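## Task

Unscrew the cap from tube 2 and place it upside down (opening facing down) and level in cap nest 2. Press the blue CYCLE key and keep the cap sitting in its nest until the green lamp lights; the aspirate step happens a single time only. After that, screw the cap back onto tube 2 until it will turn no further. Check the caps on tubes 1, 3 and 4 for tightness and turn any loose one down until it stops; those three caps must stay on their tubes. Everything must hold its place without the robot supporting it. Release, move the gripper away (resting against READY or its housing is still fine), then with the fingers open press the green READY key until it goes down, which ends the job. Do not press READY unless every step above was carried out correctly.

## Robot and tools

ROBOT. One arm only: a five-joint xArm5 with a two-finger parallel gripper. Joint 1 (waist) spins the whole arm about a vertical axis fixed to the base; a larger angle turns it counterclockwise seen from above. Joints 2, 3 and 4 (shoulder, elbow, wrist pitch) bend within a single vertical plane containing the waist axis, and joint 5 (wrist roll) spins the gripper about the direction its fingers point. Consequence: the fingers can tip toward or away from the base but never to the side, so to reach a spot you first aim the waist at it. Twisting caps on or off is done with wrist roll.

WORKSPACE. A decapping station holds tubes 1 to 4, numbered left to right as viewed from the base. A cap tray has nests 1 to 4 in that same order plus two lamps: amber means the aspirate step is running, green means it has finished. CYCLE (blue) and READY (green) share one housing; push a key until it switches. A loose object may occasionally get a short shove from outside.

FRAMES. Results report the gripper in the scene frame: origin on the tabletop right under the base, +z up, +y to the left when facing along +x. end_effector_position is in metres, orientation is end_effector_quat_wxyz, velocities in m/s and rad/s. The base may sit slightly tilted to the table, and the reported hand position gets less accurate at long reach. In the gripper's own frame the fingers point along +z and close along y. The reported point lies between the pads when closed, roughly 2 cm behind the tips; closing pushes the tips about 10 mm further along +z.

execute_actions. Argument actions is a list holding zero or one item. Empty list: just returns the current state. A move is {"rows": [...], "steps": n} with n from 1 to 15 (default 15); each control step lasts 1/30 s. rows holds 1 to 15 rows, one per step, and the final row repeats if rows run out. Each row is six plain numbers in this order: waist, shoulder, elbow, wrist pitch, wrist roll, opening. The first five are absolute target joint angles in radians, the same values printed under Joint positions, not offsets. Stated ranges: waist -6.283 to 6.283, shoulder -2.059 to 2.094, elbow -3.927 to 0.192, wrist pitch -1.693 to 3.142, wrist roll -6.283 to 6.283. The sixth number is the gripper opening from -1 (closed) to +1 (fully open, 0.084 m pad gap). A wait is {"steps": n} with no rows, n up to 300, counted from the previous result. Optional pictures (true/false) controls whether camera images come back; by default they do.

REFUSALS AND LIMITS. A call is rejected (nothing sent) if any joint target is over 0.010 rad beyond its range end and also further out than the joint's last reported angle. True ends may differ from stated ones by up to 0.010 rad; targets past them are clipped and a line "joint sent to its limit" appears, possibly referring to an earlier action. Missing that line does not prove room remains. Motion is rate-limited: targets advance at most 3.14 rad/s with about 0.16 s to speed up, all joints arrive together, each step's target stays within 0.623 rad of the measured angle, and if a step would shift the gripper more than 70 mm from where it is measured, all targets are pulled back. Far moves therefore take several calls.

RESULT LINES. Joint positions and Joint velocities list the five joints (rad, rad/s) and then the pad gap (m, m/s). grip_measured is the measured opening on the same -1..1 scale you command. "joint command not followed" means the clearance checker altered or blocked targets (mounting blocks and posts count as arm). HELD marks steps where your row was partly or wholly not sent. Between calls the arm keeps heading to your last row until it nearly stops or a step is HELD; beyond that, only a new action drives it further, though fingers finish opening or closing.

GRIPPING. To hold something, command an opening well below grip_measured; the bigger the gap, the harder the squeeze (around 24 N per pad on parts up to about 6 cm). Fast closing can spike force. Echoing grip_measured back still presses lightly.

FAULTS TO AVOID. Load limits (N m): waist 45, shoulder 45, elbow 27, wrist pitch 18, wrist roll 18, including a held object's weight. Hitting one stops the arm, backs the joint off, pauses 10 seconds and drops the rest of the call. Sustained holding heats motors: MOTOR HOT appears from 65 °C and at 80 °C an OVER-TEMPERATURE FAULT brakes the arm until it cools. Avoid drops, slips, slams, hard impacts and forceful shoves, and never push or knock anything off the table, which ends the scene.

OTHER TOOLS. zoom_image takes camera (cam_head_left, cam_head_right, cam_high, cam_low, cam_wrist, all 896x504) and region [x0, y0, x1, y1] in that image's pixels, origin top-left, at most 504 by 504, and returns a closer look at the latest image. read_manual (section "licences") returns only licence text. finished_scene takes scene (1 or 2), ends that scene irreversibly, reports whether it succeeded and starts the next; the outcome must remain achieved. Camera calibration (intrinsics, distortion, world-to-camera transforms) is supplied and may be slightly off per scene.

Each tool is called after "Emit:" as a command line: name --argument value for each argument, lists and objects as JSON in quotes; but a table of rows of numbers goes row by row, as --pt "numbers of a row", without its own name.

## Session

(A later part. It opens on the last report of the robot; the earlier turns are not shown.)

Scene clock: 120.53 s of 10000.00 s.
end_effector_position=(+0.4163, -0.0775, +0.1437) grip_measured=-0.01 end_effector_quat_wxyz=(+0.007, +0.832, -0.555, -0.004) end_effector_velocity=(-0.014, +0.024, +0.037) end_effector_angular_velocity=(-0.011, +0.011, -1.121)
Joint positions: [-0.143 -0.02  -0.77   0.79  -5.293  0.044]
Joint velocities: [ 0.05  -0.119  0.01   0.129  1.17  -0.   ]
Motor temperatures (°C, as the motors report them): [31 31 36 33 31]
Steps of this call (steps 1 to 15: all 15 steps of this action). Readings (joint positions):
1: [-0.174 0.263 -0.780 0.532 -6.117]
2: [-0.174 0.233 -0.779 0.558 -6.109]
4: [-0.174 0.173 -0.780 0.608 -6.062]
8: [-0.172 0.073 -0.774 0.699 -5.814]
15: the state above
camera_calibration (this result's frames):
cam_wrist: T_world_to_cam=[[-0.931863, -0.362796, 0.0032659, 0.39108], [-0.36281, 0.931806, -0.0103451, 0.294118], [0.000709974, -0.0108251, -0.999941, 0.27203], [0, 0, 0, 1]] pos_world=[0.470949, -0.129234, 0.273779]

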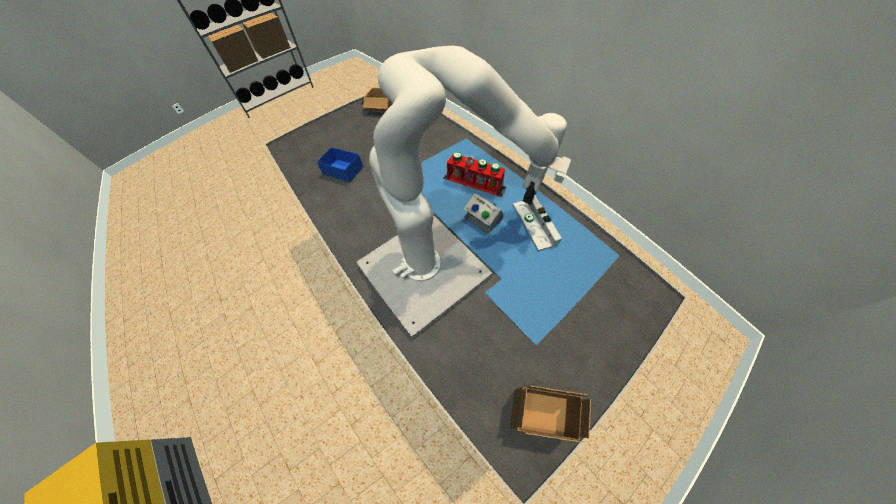

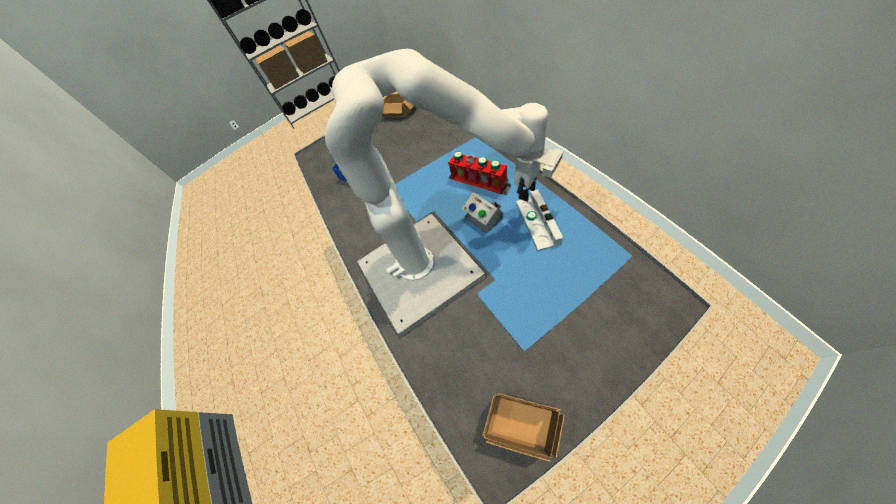

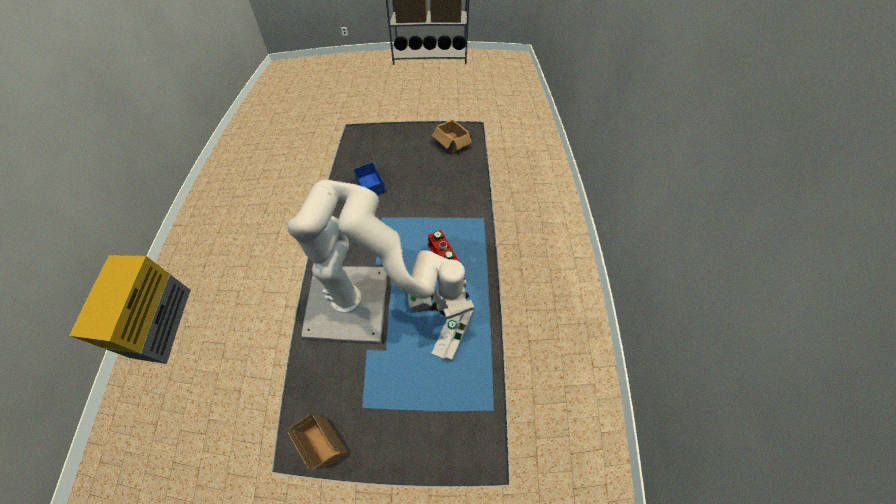

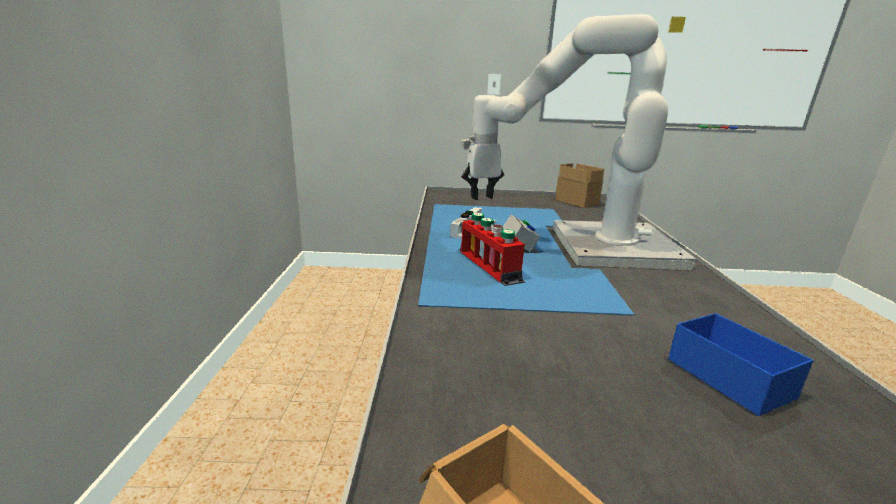

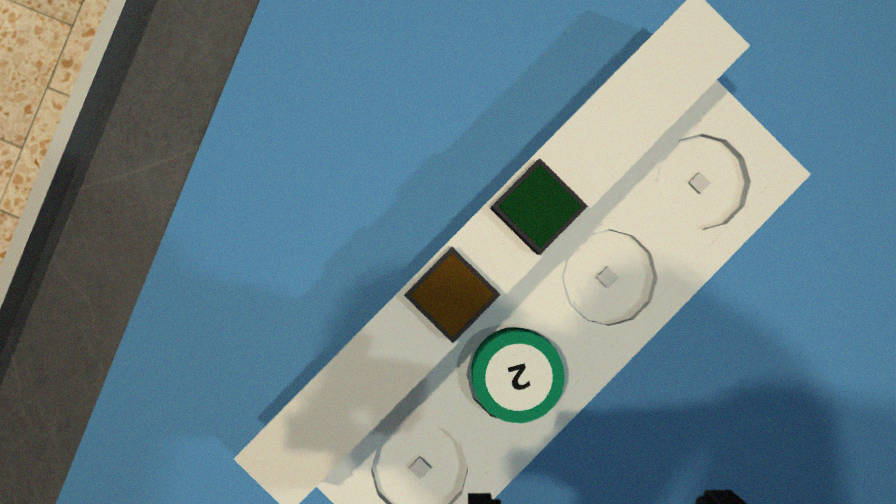

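Emit:
execute_actions --actions '[{"rows":[[-0.05,-0.5,-0.45,0.85,-4.84,-1],[-0.05,-0.5,-0.45,0.85,-4.84,-1],[-0.05,-0.5,-0.45,0.85,-4.84,-1],[-0.05,-0.5,-0.45,0.85,-4.84,-1],[-0.05,-0.5,-0.45,0.85,-4.84,-1],[-0.05,-0.5,-0.45,0.85,-4.84,-1],[0.21,-0.937,0.062,0.575,-4.84,-1]],"steps":15}]' --pictures false

Emit:
execute_actions --actions '[{"rows":[[0.21,-0.937,0.062,0.575,-4.84,-1]],"steps":15}]'

Scene clock: 130.70 s of 10000.00 s.
end_effector_position=(+0.3197, +0.0034, +0.1684) grip_measured=-1.00 end_effector_quat_wxyz=(-0.045, +0.779, -0.623, +0.061) end_effector_velocity=(-0.247, +0.192, -0.091) end_effector_angular_velocity=(+0.063, -0.521, +0.284)
Joint positions: [ 0.051 -0.582 -0.295  0.711 -4.925  0.   ]
Joint velocities: [ 0.612 -1.376  1.377 -0.523  0.335  0.   ]
Motor temperatures (°C, as the motors report them): [31 31 36 33 31]
Steps of this call (steps 1 to 30: the robot went on to your last target; steps 31 to 290: nothing new was sent; steps 291 to 305: all 15 steps of this action). Readings (joint positions):
291: [-0.140 -0.030 -0.770 0.800 -5.200]
292: [-0.140 -0.033 -0.768 0.800 -5.197]
294: [-0.132 -0.072 -0.739 0.805 -5.164]
298: [-0.092 -0.276 -0.602 0.823 -5.015]
305: the state above

Scene clock: 131.20 s of 10000.00 s.
end_effector_position=(+0.2605, +0.0438, +0.1312) grip_measured=-1.00 end_effector_quat_wxyz=(-0.101, +0.795, -0.590, +0.100) end_effector_velocity=(-0.005, +0.002, -0.005) end_effector_angular_velocity=(+0.004, -0.007, +0.004)
Joint positions: [ 0.208 -0.934  0.058  0.576 -4.841  0.   ]
Joint velocities: [ 0.012 -0.027  0.03  -0.011  0.008  0.   ]
Motor temperatures (°C, as the motors report them): [31 31 36 33 31]
Steps of this call (steps 1 to 15: all 15 steps of this action). Readings (joint positions):
1: [0.072 -0.628 -0.249 0.694 -4.914]
2: [0.092 -0.675 -0.202 0.676 -4.903]
4: [0.134 -0.768 -0.108 0.640 -4.881]
8: [0.193 -0.898 0.025 0.591 -4.850]
15: the state above
camera_calibration (this result's frames):
cam_wrist: T_world_to_cam=[[-0.920755, -0.261329, -0.289685, 0.321056], [-0.260514, 0.964552, -0.0420995, 0.10054], [0.290418, 0.0367036, -0.956196, 0.177656], [0, 0, 0, 1]] pos_world=[0.270212, -0.0195952, 0.267111]

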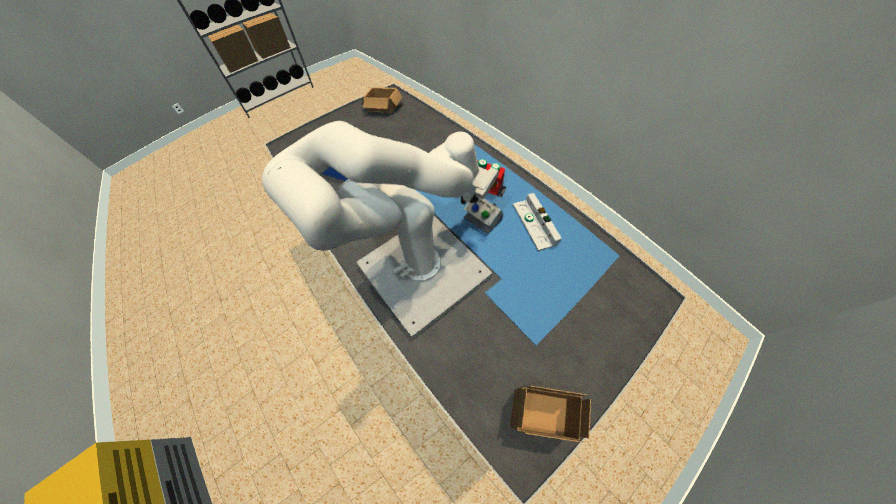

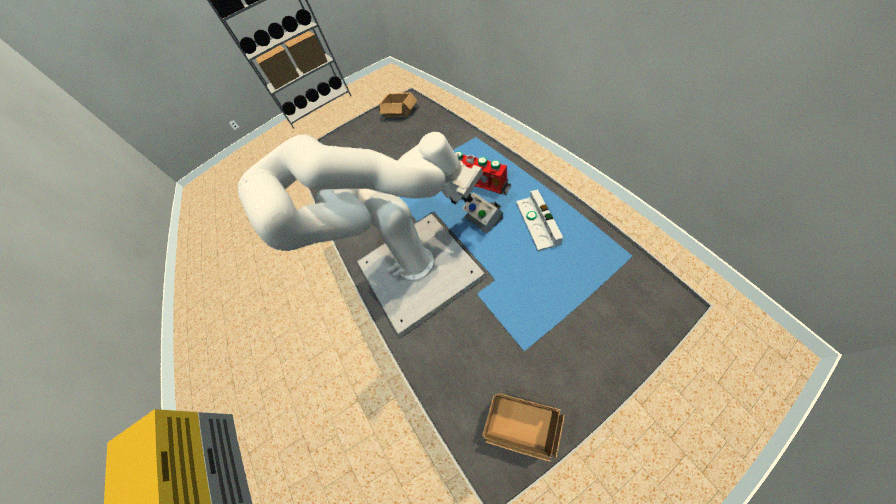

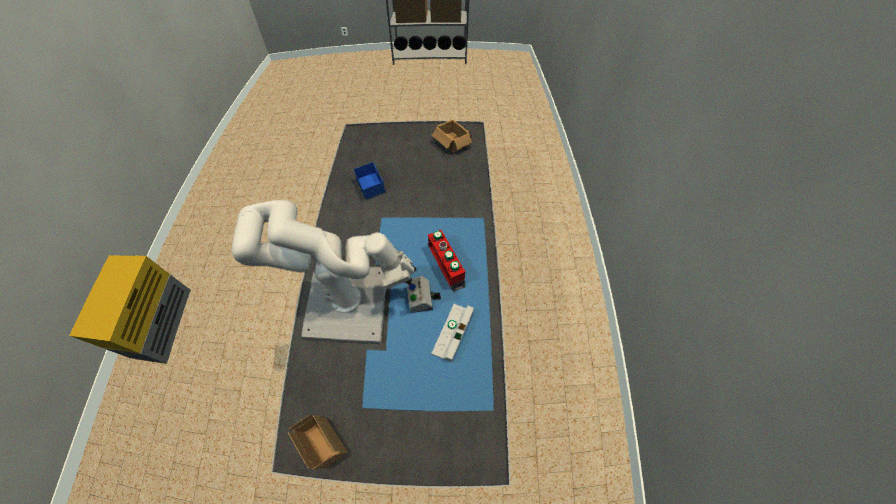

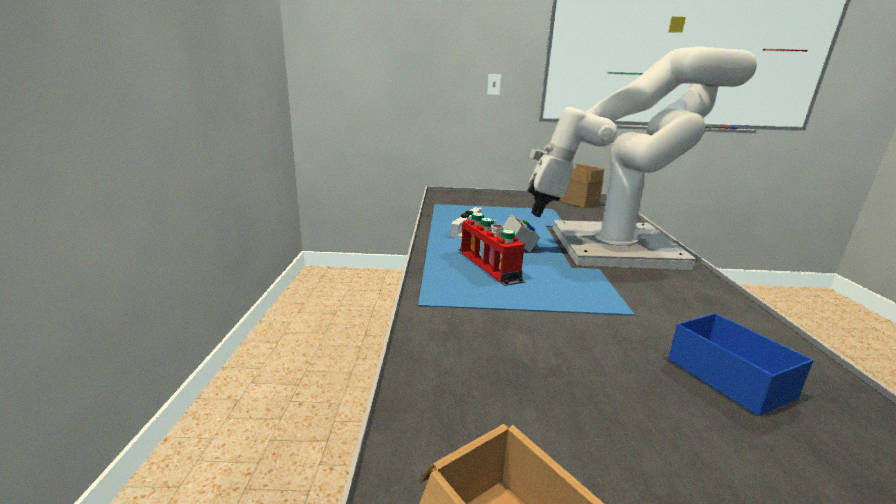

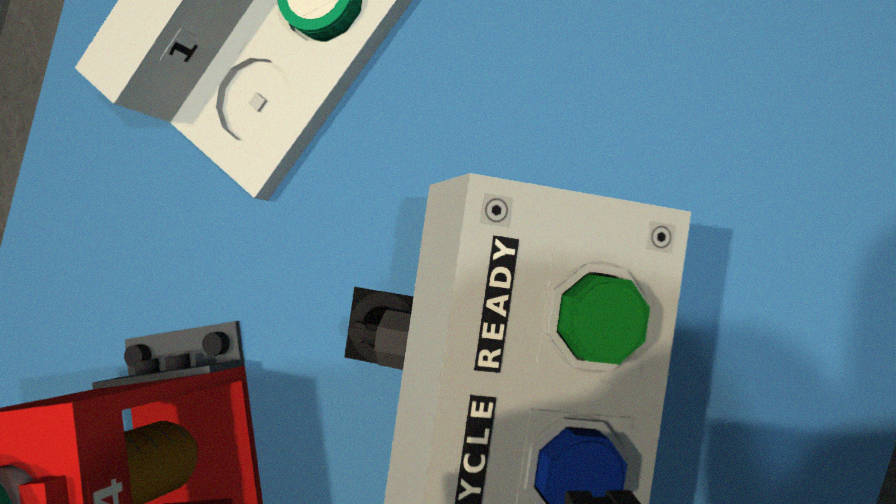

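Emit:
execute_actions --actions '[{"rows":[[0.21,-0.85,0.066,0.484,-4.84,-1],[0.21,-0.85,0.066,0.484,-4.84,-1],[0.21,-0.85,0.066,0.484,-4.84,-1],[0.21,-0.78,0.07,0.41,-4.84,-1],[0.21,-0.78,0.07,0.41,-4.84,-1],[0.21,-0.78,0.07,0.41,-4.84,-1],[0.21,-0.721,0.073,0.348,-4.84,-1]],"steps":15}]'

Scene clock: 136.13 s of 10000.00 s.
end_effector_position=(+0.2647, +0.0448, +0.1022) grip_measured=-1.00 end_effector_quat_wxyz=(-0.100, +0.795, -0.590, +0.100) end_effector_velocity=(+0.009, +0.001, -0.004) end_effector_angular_velocity=(+0.005, -0.030, -0.001)
Joint positions: [ 0.21  -0.728  0.073  0.356 -4.84   0.   ]
Joint velocities: [-0.001  0.079 -0.004 -0.105  0.001  0.   ]
Motor temperatures (°C, as the motors report them): [31 31 36 33 31]
Steps of this call (steps 1 to 15: the robot went on to your last target; steps 16 to 133: nothing new was sent; steps 134 to 148: all 15 steps of this action). Readings (joint positions):
134: [0.210 -0.937 0.062 0.575 -4.840]
135: [0.210 -0.935 0.062 0.571 -4.840]
137: [0.210 -0.907 0.062 0.541 -4.840]
141: [0.210 -0.819 0.068 0.452 -4.840]
148: the state above
camera_calibration (this result's frames):
cam_wrist: T_world_to_cam=[[-0.92072, -0.262264, -0.28895, 0.316815], [-0.261549, 0.964284, -0.0418192, 0.0996978], [0.289597, 0.0370707, -0.956431, 0.148973], [0, 0, 0, 1]] pos_world=[0.274632, -0.0185702, 0.238195]

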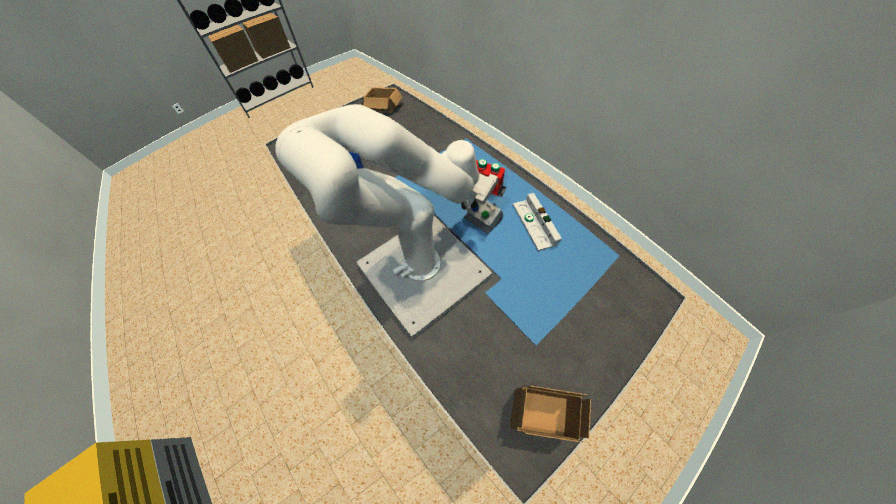

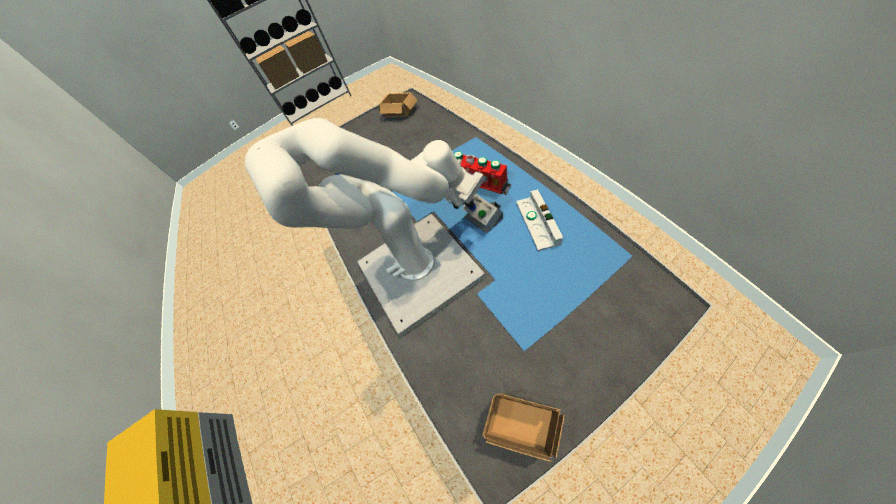

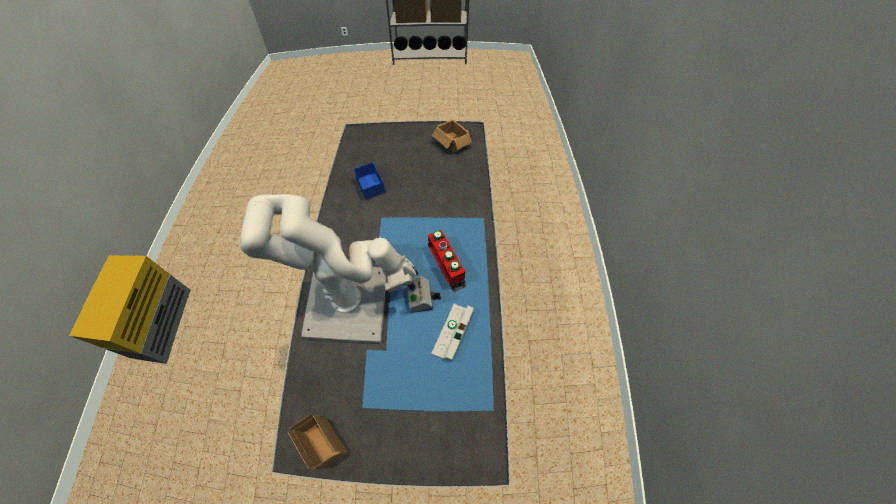

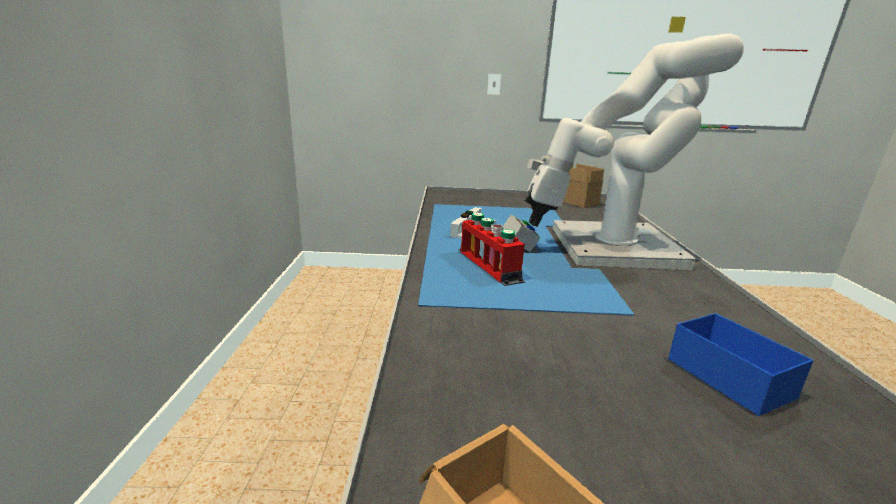

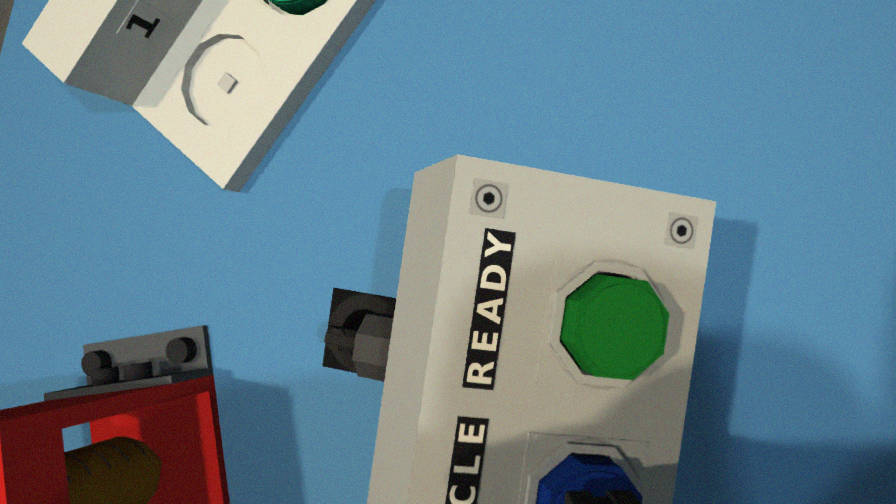

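Emit:
execute_actions --actions '[{"rows":[[0.213,-0.715,0.073,0.342,-4.84,-1],[0.213,-0.71,0.073,0.337,-4.84,-1],[0.213,-0.705,0.073,0.332,-4.84,-1],[0.213,-0.7,0.073,0.327,-4.84,-1],[0.213,-0.695,0.073,0.322,-4.84,-1],[0.213,-0.69,0.073,0.317,-4.84,-1],[0.213,-0.685,0.073,0.312,-4.84,-1],[0.213,-0.68,0.073,0.307,-4.84,-1],[0.213,-0.675,0.073,0.302,-4.84,-1],[0.213,-0.67,0.073,0.297,-4.84,-1],[0.213,-0.665,0.073,0.292,-4.84,-1],[0.213,-0.66,0.073,0.287,-4.84,-1]],"steps":15}]'

Scene clock: 140.53 s of 10000.00 s.
end_effector_position=(+0.2658, +0.0458, +0.0950) grip_measured=-1.00 end_effector_quat_wxyz=(-0.101, +0.796, -0.588, +0.100) end_effector_velocity=(+0.002, +0.000, -0.010) end_effector_angular_velocity=(+0.001, -0.002, -0.002)
Joint positions: [ 0.213 -0.668  0.073  0.295 -4.84   0.   ]
Joint velocities: [-0.001  0.09  -0.002 -0.09   0.001  0.   ]
Motor temperatures (°C, as the motors report them): [31 30 36 33 31]
Steps of this call (steps 1 to 15: the robot went on to your last target; steps 16 to 117: nothing new was sent; steps 118 to 132: all 15 steps of this action). Readings (joint positions):
118: [0.210 -0.721 0.073 0.348 -4.840]
119: [0.210 -0.720 0.073 0.347 -4.840]
121: [0.211 -0.716 0.073 0.343 -4.840]
125: [0.213 -0.700 0.073 0.327 -4.840]
132: the state above
camera_calibration (this result's frames):
cam_wrist: T_world_to_cam=[[-0.919734, -0.264963, -0.289628, 0.315859], [-0.264396, 0.963506, -0.0418435, 0.0995409], [0.290145, 0.0380916, -0.956224, 0.141456], [0, 0, 0, 1]] pos_world=[0.275782, -0.0176057, 0.23091]

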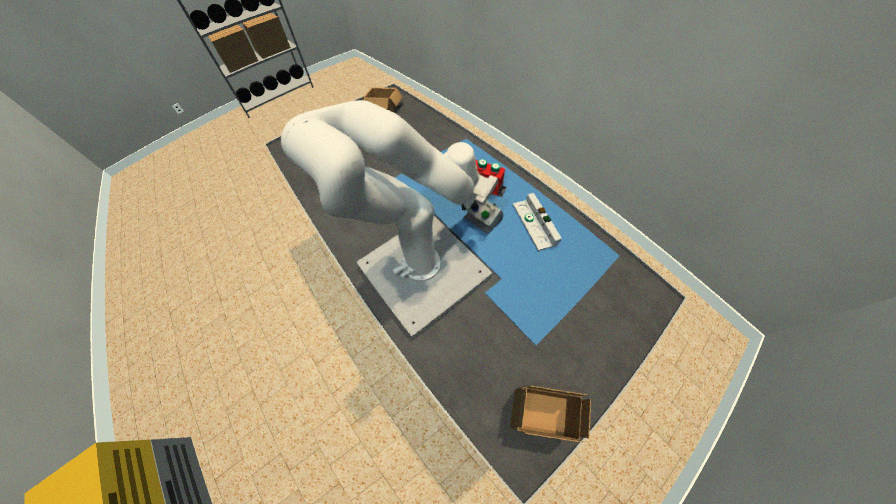

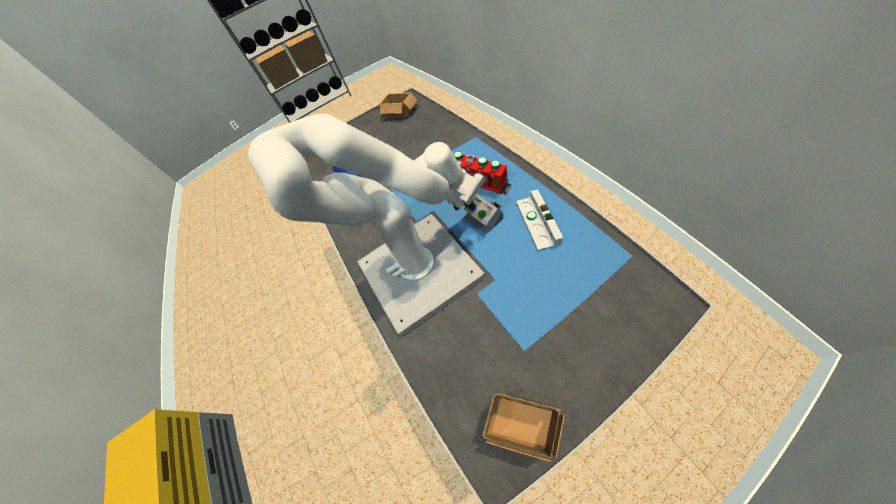

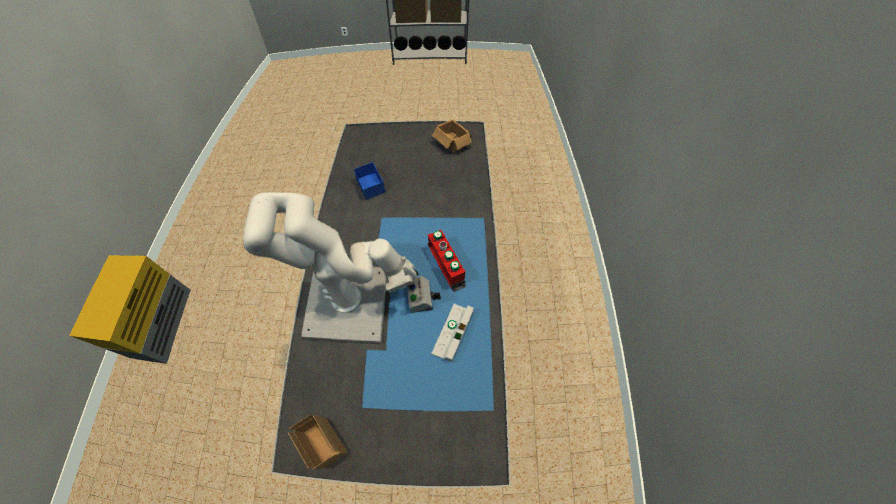

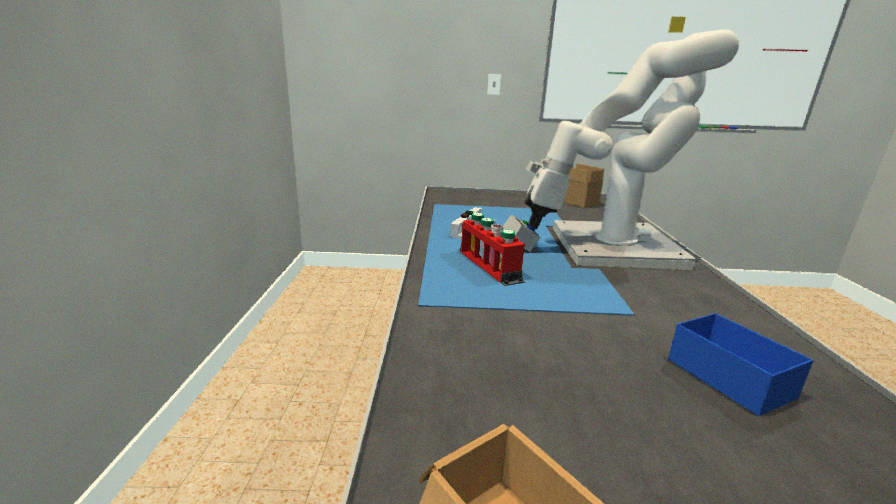

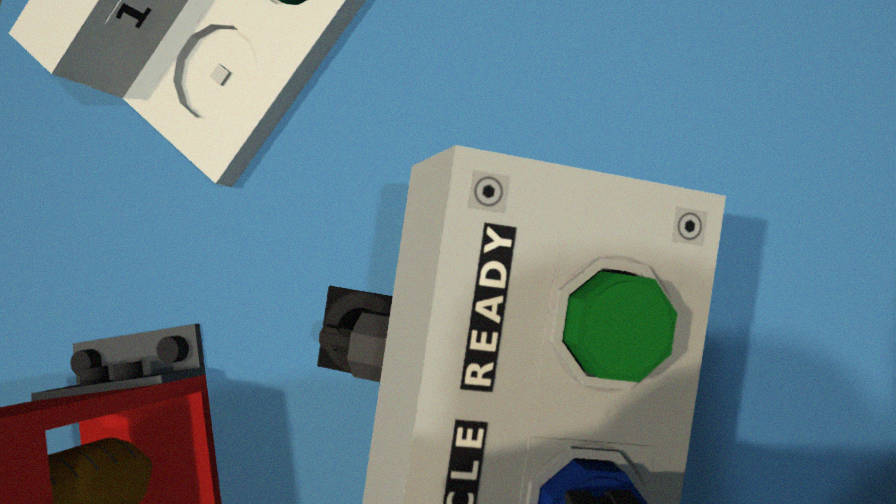

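Emit:
execute_actions --actions '[{"rows":[[0.213,-0.654,0.072,0.282,-4.84,-1],[0.213,-0.648,0.071,0.277,-4.84,-1],[0.213,-0.642,0.07,0.272,-4.84,-1],[0.213,-0.636,0.069,0.267,-4.84,-1],[0.213,-0.63,0.068,0.262,-4.84,-1],[0.213,-0.624,0.067,0.257,-4.84,-1],[0.213,-0.618,0.066,0.252,-4.84,-1],[0.213,-0.612,0.065,0.247,-4.84,-1],[0.213,-0.606,0.064,0.242,-4.84,-1],[0.213,-0.6,0.063,0.237,-4.84,-1]],"steps":15}]'

Scene clock: 145.27 s of 10000.00 s.
end_effector_position=(+0.2688, +0.0463, +0.0894) grip_measured=-1.00 end_effector_quat_wxyz=(-0.101, +0.796, -0.588, +0.100) end_effector_velocity=(+0.003, +0.001, -0.004) end_effector_angular_velocity=(-0.000, -0.001, +0.001)
Joint positions: [ 0.213 -0.604  0.064  0.241 -4.84   0.   ]
Joint velocities: [ 0.     0.05  -0.009 -0.042 -0.001  0.   ]
Motor temperatures (°C, as the motors report them): [31 30 36 33 31]
Steps of this call (steps 1 to 15: the robot went on to your last target; steps 16 to 127: nothing new was sent; steps 128 to 142: all 15 steps of this action). Readings (joint positions):
128: [0.213 -0.660 0.073 0.287 -4.840]
129: [0.213 -0.659 0.073 0.286 -4.840]
131: [0.213 -0.655 0.072 0.283 -4.840]
135: [0.213 -0.636 0.069 0.267 -4.840]
142: the state above
camera_calibration (this result's frames):
cam_wrist: T_world_to_cam=[[-0.919748, -0.264925, -0.289617, 0.317147], [-0.264357, 0.963517, -0.041839, 0.099627], [0.290135, 0.038081, -0.956228, 0.135218], [0, 0, 0, 1]] pos_world=[0.278801, -0.0171213, 0.225319]

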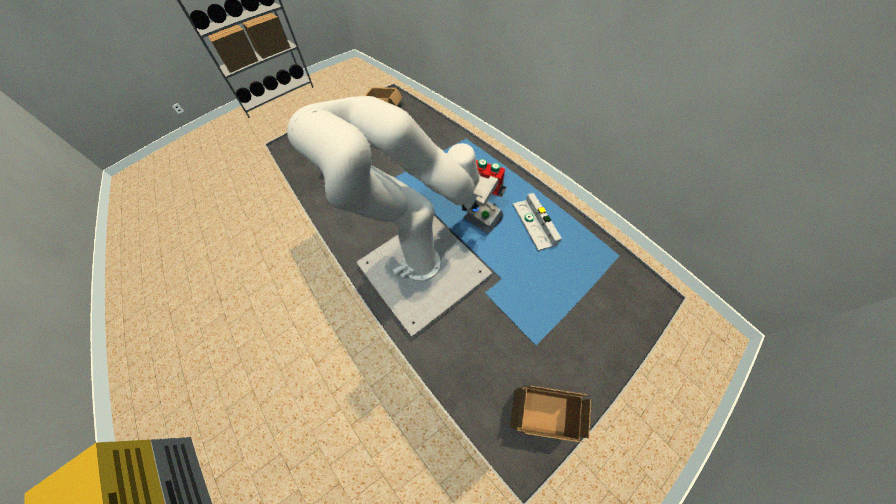

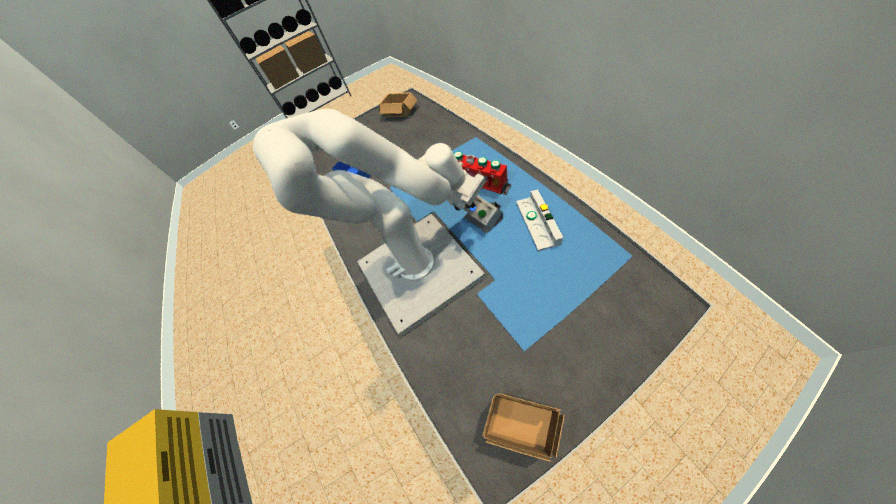

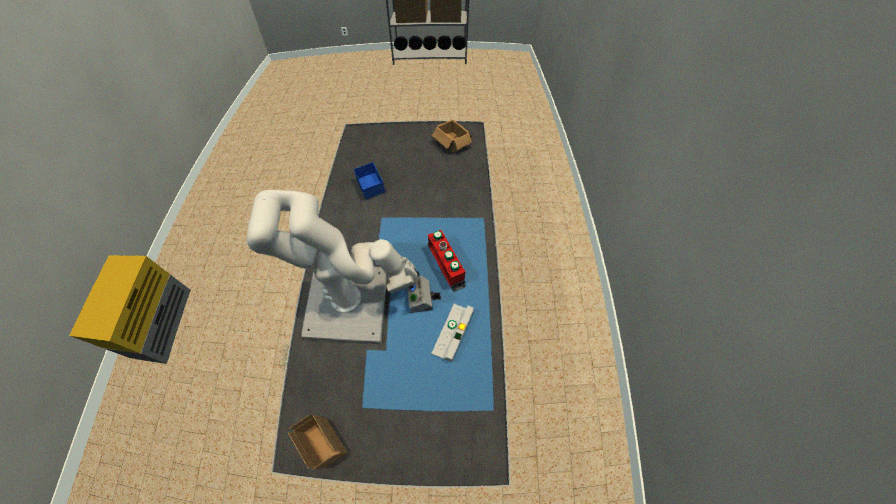

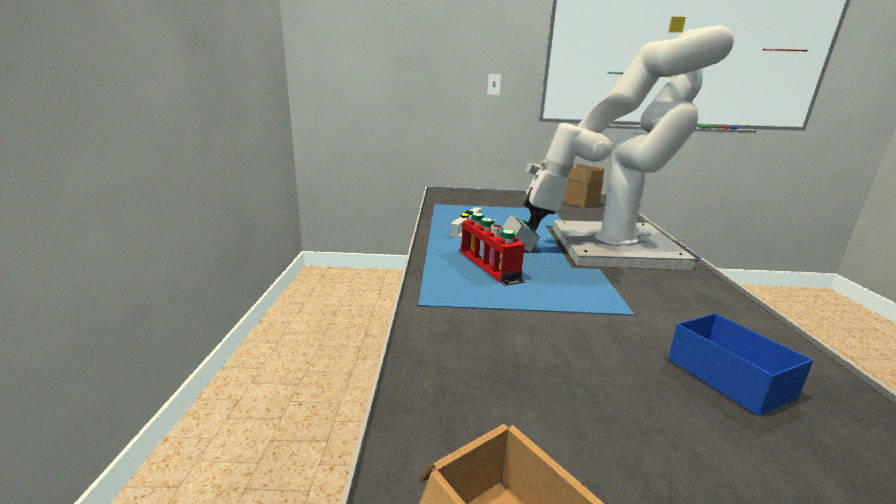

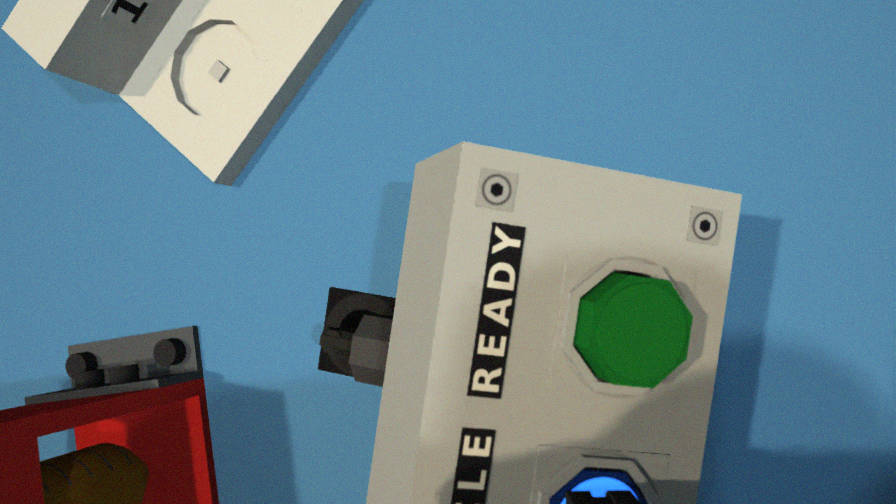

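Emit:
execute_actions --actions '[{"rows":[[0.213,-0.8,0.065,0.435,-4.84,-1],[0.213,-0.8,0.065,0.435,-4.84,-1],[0.213,-0.8,0.065,0.435,-4.84,-1],[0.213,-0.8,0.065,0.435,-4.84,-1],[0.1,-0.6,-0.35,0.85,-5.2,0.3],[0.1,-0.6,-0.35,0.85,-5.2,0.3],[0.1,-0.6,-0.35,0.85,-5.2,0.3],[0.1,-0.6,-0.35,0.85,-5.2,0.3],[0.0,-0.25,-0.65,0.9,-5.6,0.3],[0.0,-0.25,-0.65,0.9,-5.6,0.3],[0.0,-0.25,-0.65,0.9,-5.6,0.3],[-0.174,0.05,-0.78,0.73,-6.123,0.3]],"steps":15}]' --pictures false

Emit:
execute_actions --actions '[{"rows":[[-0.174,0.05,-0.78,0.73,-6.123,0.3],[-0.174,0.05,-0.78,0.73,-6.123,0.3],[-0.174,0.05,-0.78,0.73,-6.123,0.3],[-0.174,0.05,-0.78,0.73,-6.123,0.3],[-0.174,0.05,-0.78,0.73,-6.123,0.3],[-0.174,0.05,-0.78,0.73,-6.123,0.3],[-0.174,0.05,-0.78,0.73,-6.123,0.3],[-0.174,0.05,-0.78,0.73,-6.123,0.3],[-0.174,0.18,-0.78,0.6,-6.123,0.3]],"steps":15}]' --pictures false

Emit:
execute_actions --actions '[{"steps":60}]'

Scene clock: 153.87 s of 10000.00 s.
end_effector_position=(+0.3229, +0.0147, +0.1568) grip_measured=+0.29 end_effector_quat_wxyz=(-0.034, +0.864, -0.499, +0.059) end_effector_velocity=(+0.281, -0.198, +0.056) end_effector_angular_velocity=(-0.184, +0.196, +0.561)
Joint positions: [ 0.086 -0.523 -0.303  0.676 -5.193  0.056]
Joint velocities: [-0.653  1.247 -1.121  0.074 -1.227  0.002]
Motor temperatures (°C, as the motors report them): [31 30 36 33 31]
Steps of this call (steps 1 to 15: the robot went on to your last target; steps 16 to 243: nothing new was sent; steps 244 to 258: all 15 steps of this action). Readings (joint positions):
244: [0.213 -0.600 0.063 0.237 -4.840]
245: [0.213 -0.603 0.063 0.241 -4.840]
247: [0.213 -0.641 0.064 0.282 -4.840]
251: [0.204 -0.754 0.032 0.451 -4.871]
258: the state above

Scene clock: 154.37 s of 10000.00 s.
end_effector_position=(+0.4174, -0.0818, +0.0975) grip_measured=+0.29 end_effector_quat_wxyz=(+0.005, +0.973, -0.231, -0.003) end_effector_velocity=(+0.078, -0.121, -0.264) end_effector_angular_velocity=(+0.039, +0.172, +0.900)
Joint positions: [-0.152  0.086 -0.737  0.645 -6.013  0.056]
Joint velocities: [-0.237  1.034 -0.403 -0.463 -1.139 -0.   ]
Motor temperatures (°C, as the motors report them): [31 30 36 33 31]
Steps of this call (steps 1 to 15: all 15 steps of this action). Readings (joint positions):
1: [0.065 -0.481 -0.340 0.678 -5.235]
2: [0.045 -0.438 -0.377 0.680 -5.279]
4: [0.006 -0.352 -0.448 0.688 -5.376]
8: [-0.065 -0.193 -0.578 0.705 -5.610]
15: the state above

Scene clock: 156.37 s of 10000.00 s.
end_effector_position=(+0.4273, -0.0939, +0.0751) grip_measured=+0.29 end_effector_quat_wxyz=(+0.005, +0.982, -0.188, -0.006) end_effector_velocity=(+0.000, -0.000, +0.000) end_effector_angular_velocity=(-0.000, -0.001, +0.001)
Joint positions: [-0.174  0.18  -0.78   0.6   -6.123  0.056]
Joint velocities: [-0.     0.    -0.    -0.    -0.001  0.   ]
Motor temperatures (°C, as the motors report them): [31 30 36 33 31]
Steps of this call (steps 1 to 30: the robot went on to your last target; steps 31 to 60: nothing new was sent). Readings (joint positions):
1: [-0.159 0.117 -0.749 0.631 -6.046]
2: [-0.164 0.139 -0.758 0.621 -6.071]
4: [-0.170 0.163 -0.769 0.610 -6.100]
8: [-0.173 0.175 -0.778 0.602 -6.118]
60: the state above
The arm was judged still, so your last target was given up. Only a new action makes it travel on or press farther. Fingers that are still opening or closing keep moving.
camera_calibration (this result's frames):
cam_wrist: T_world_to_cam=[[-0.389783, -0.920907, 0.000320721, 0.111805], [-0.920905, 0.389783, 0.00192157, 0.499365], [-0.0018946, 0.000453643, -0.999998, 0.20551], [0, 0, 0, 1]] pos_world=[0.503836, -0.0917758, 0.204514]

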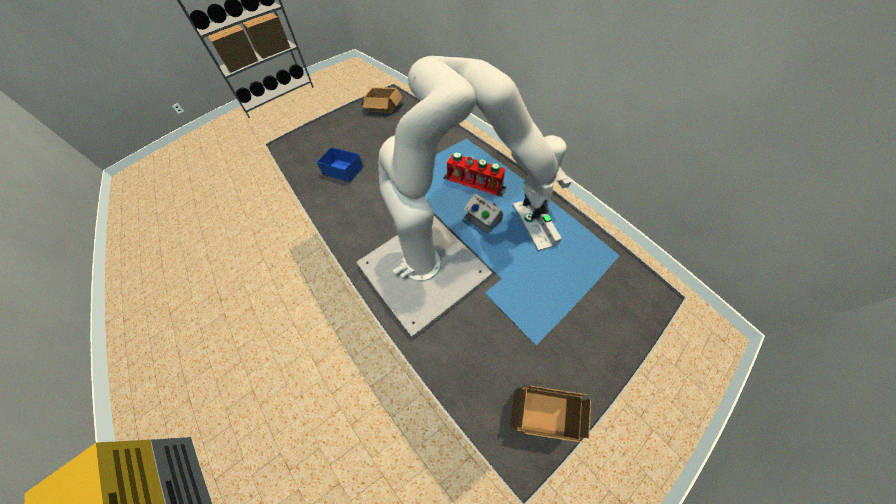

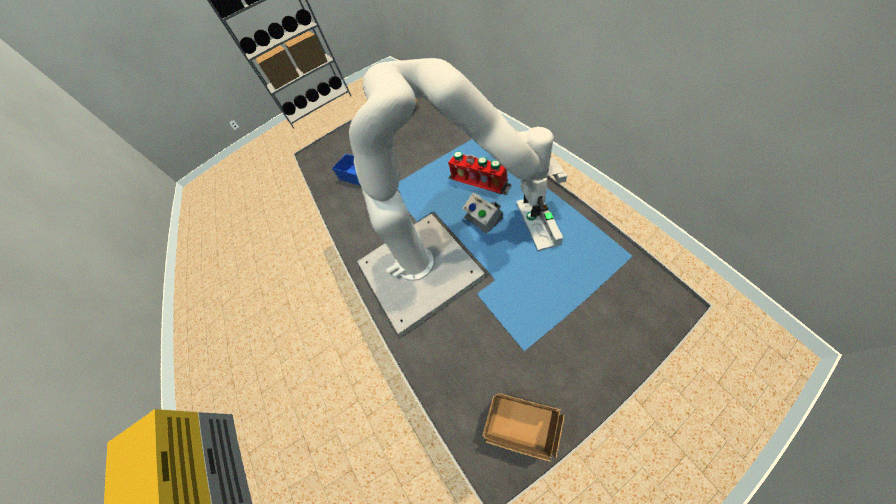

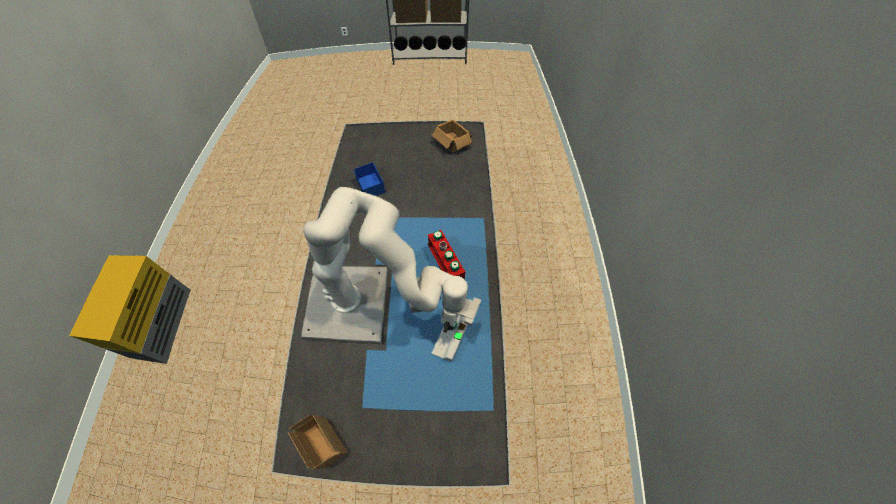

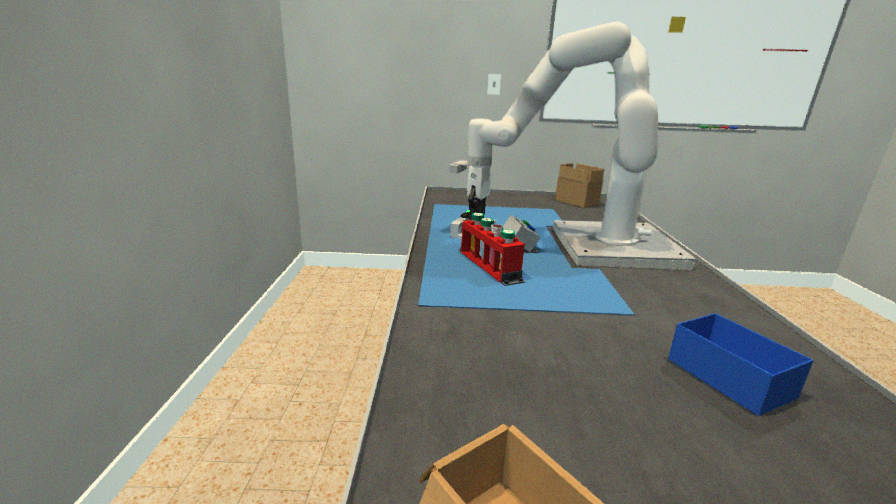

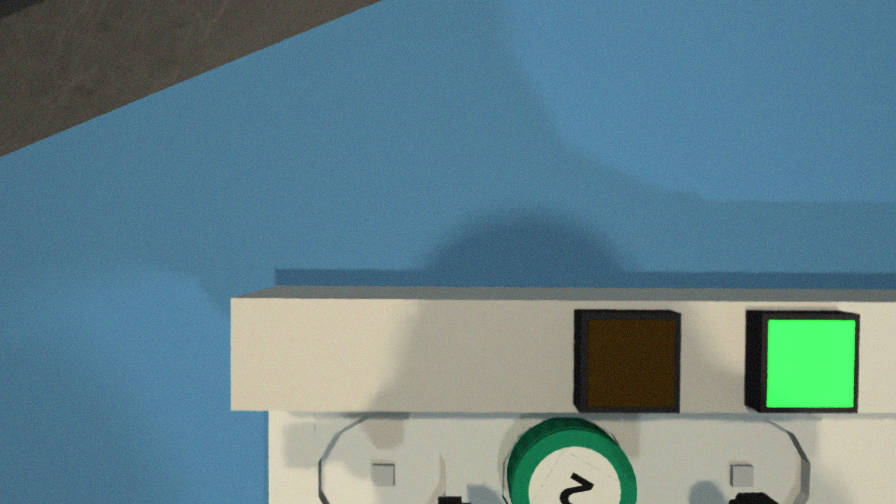

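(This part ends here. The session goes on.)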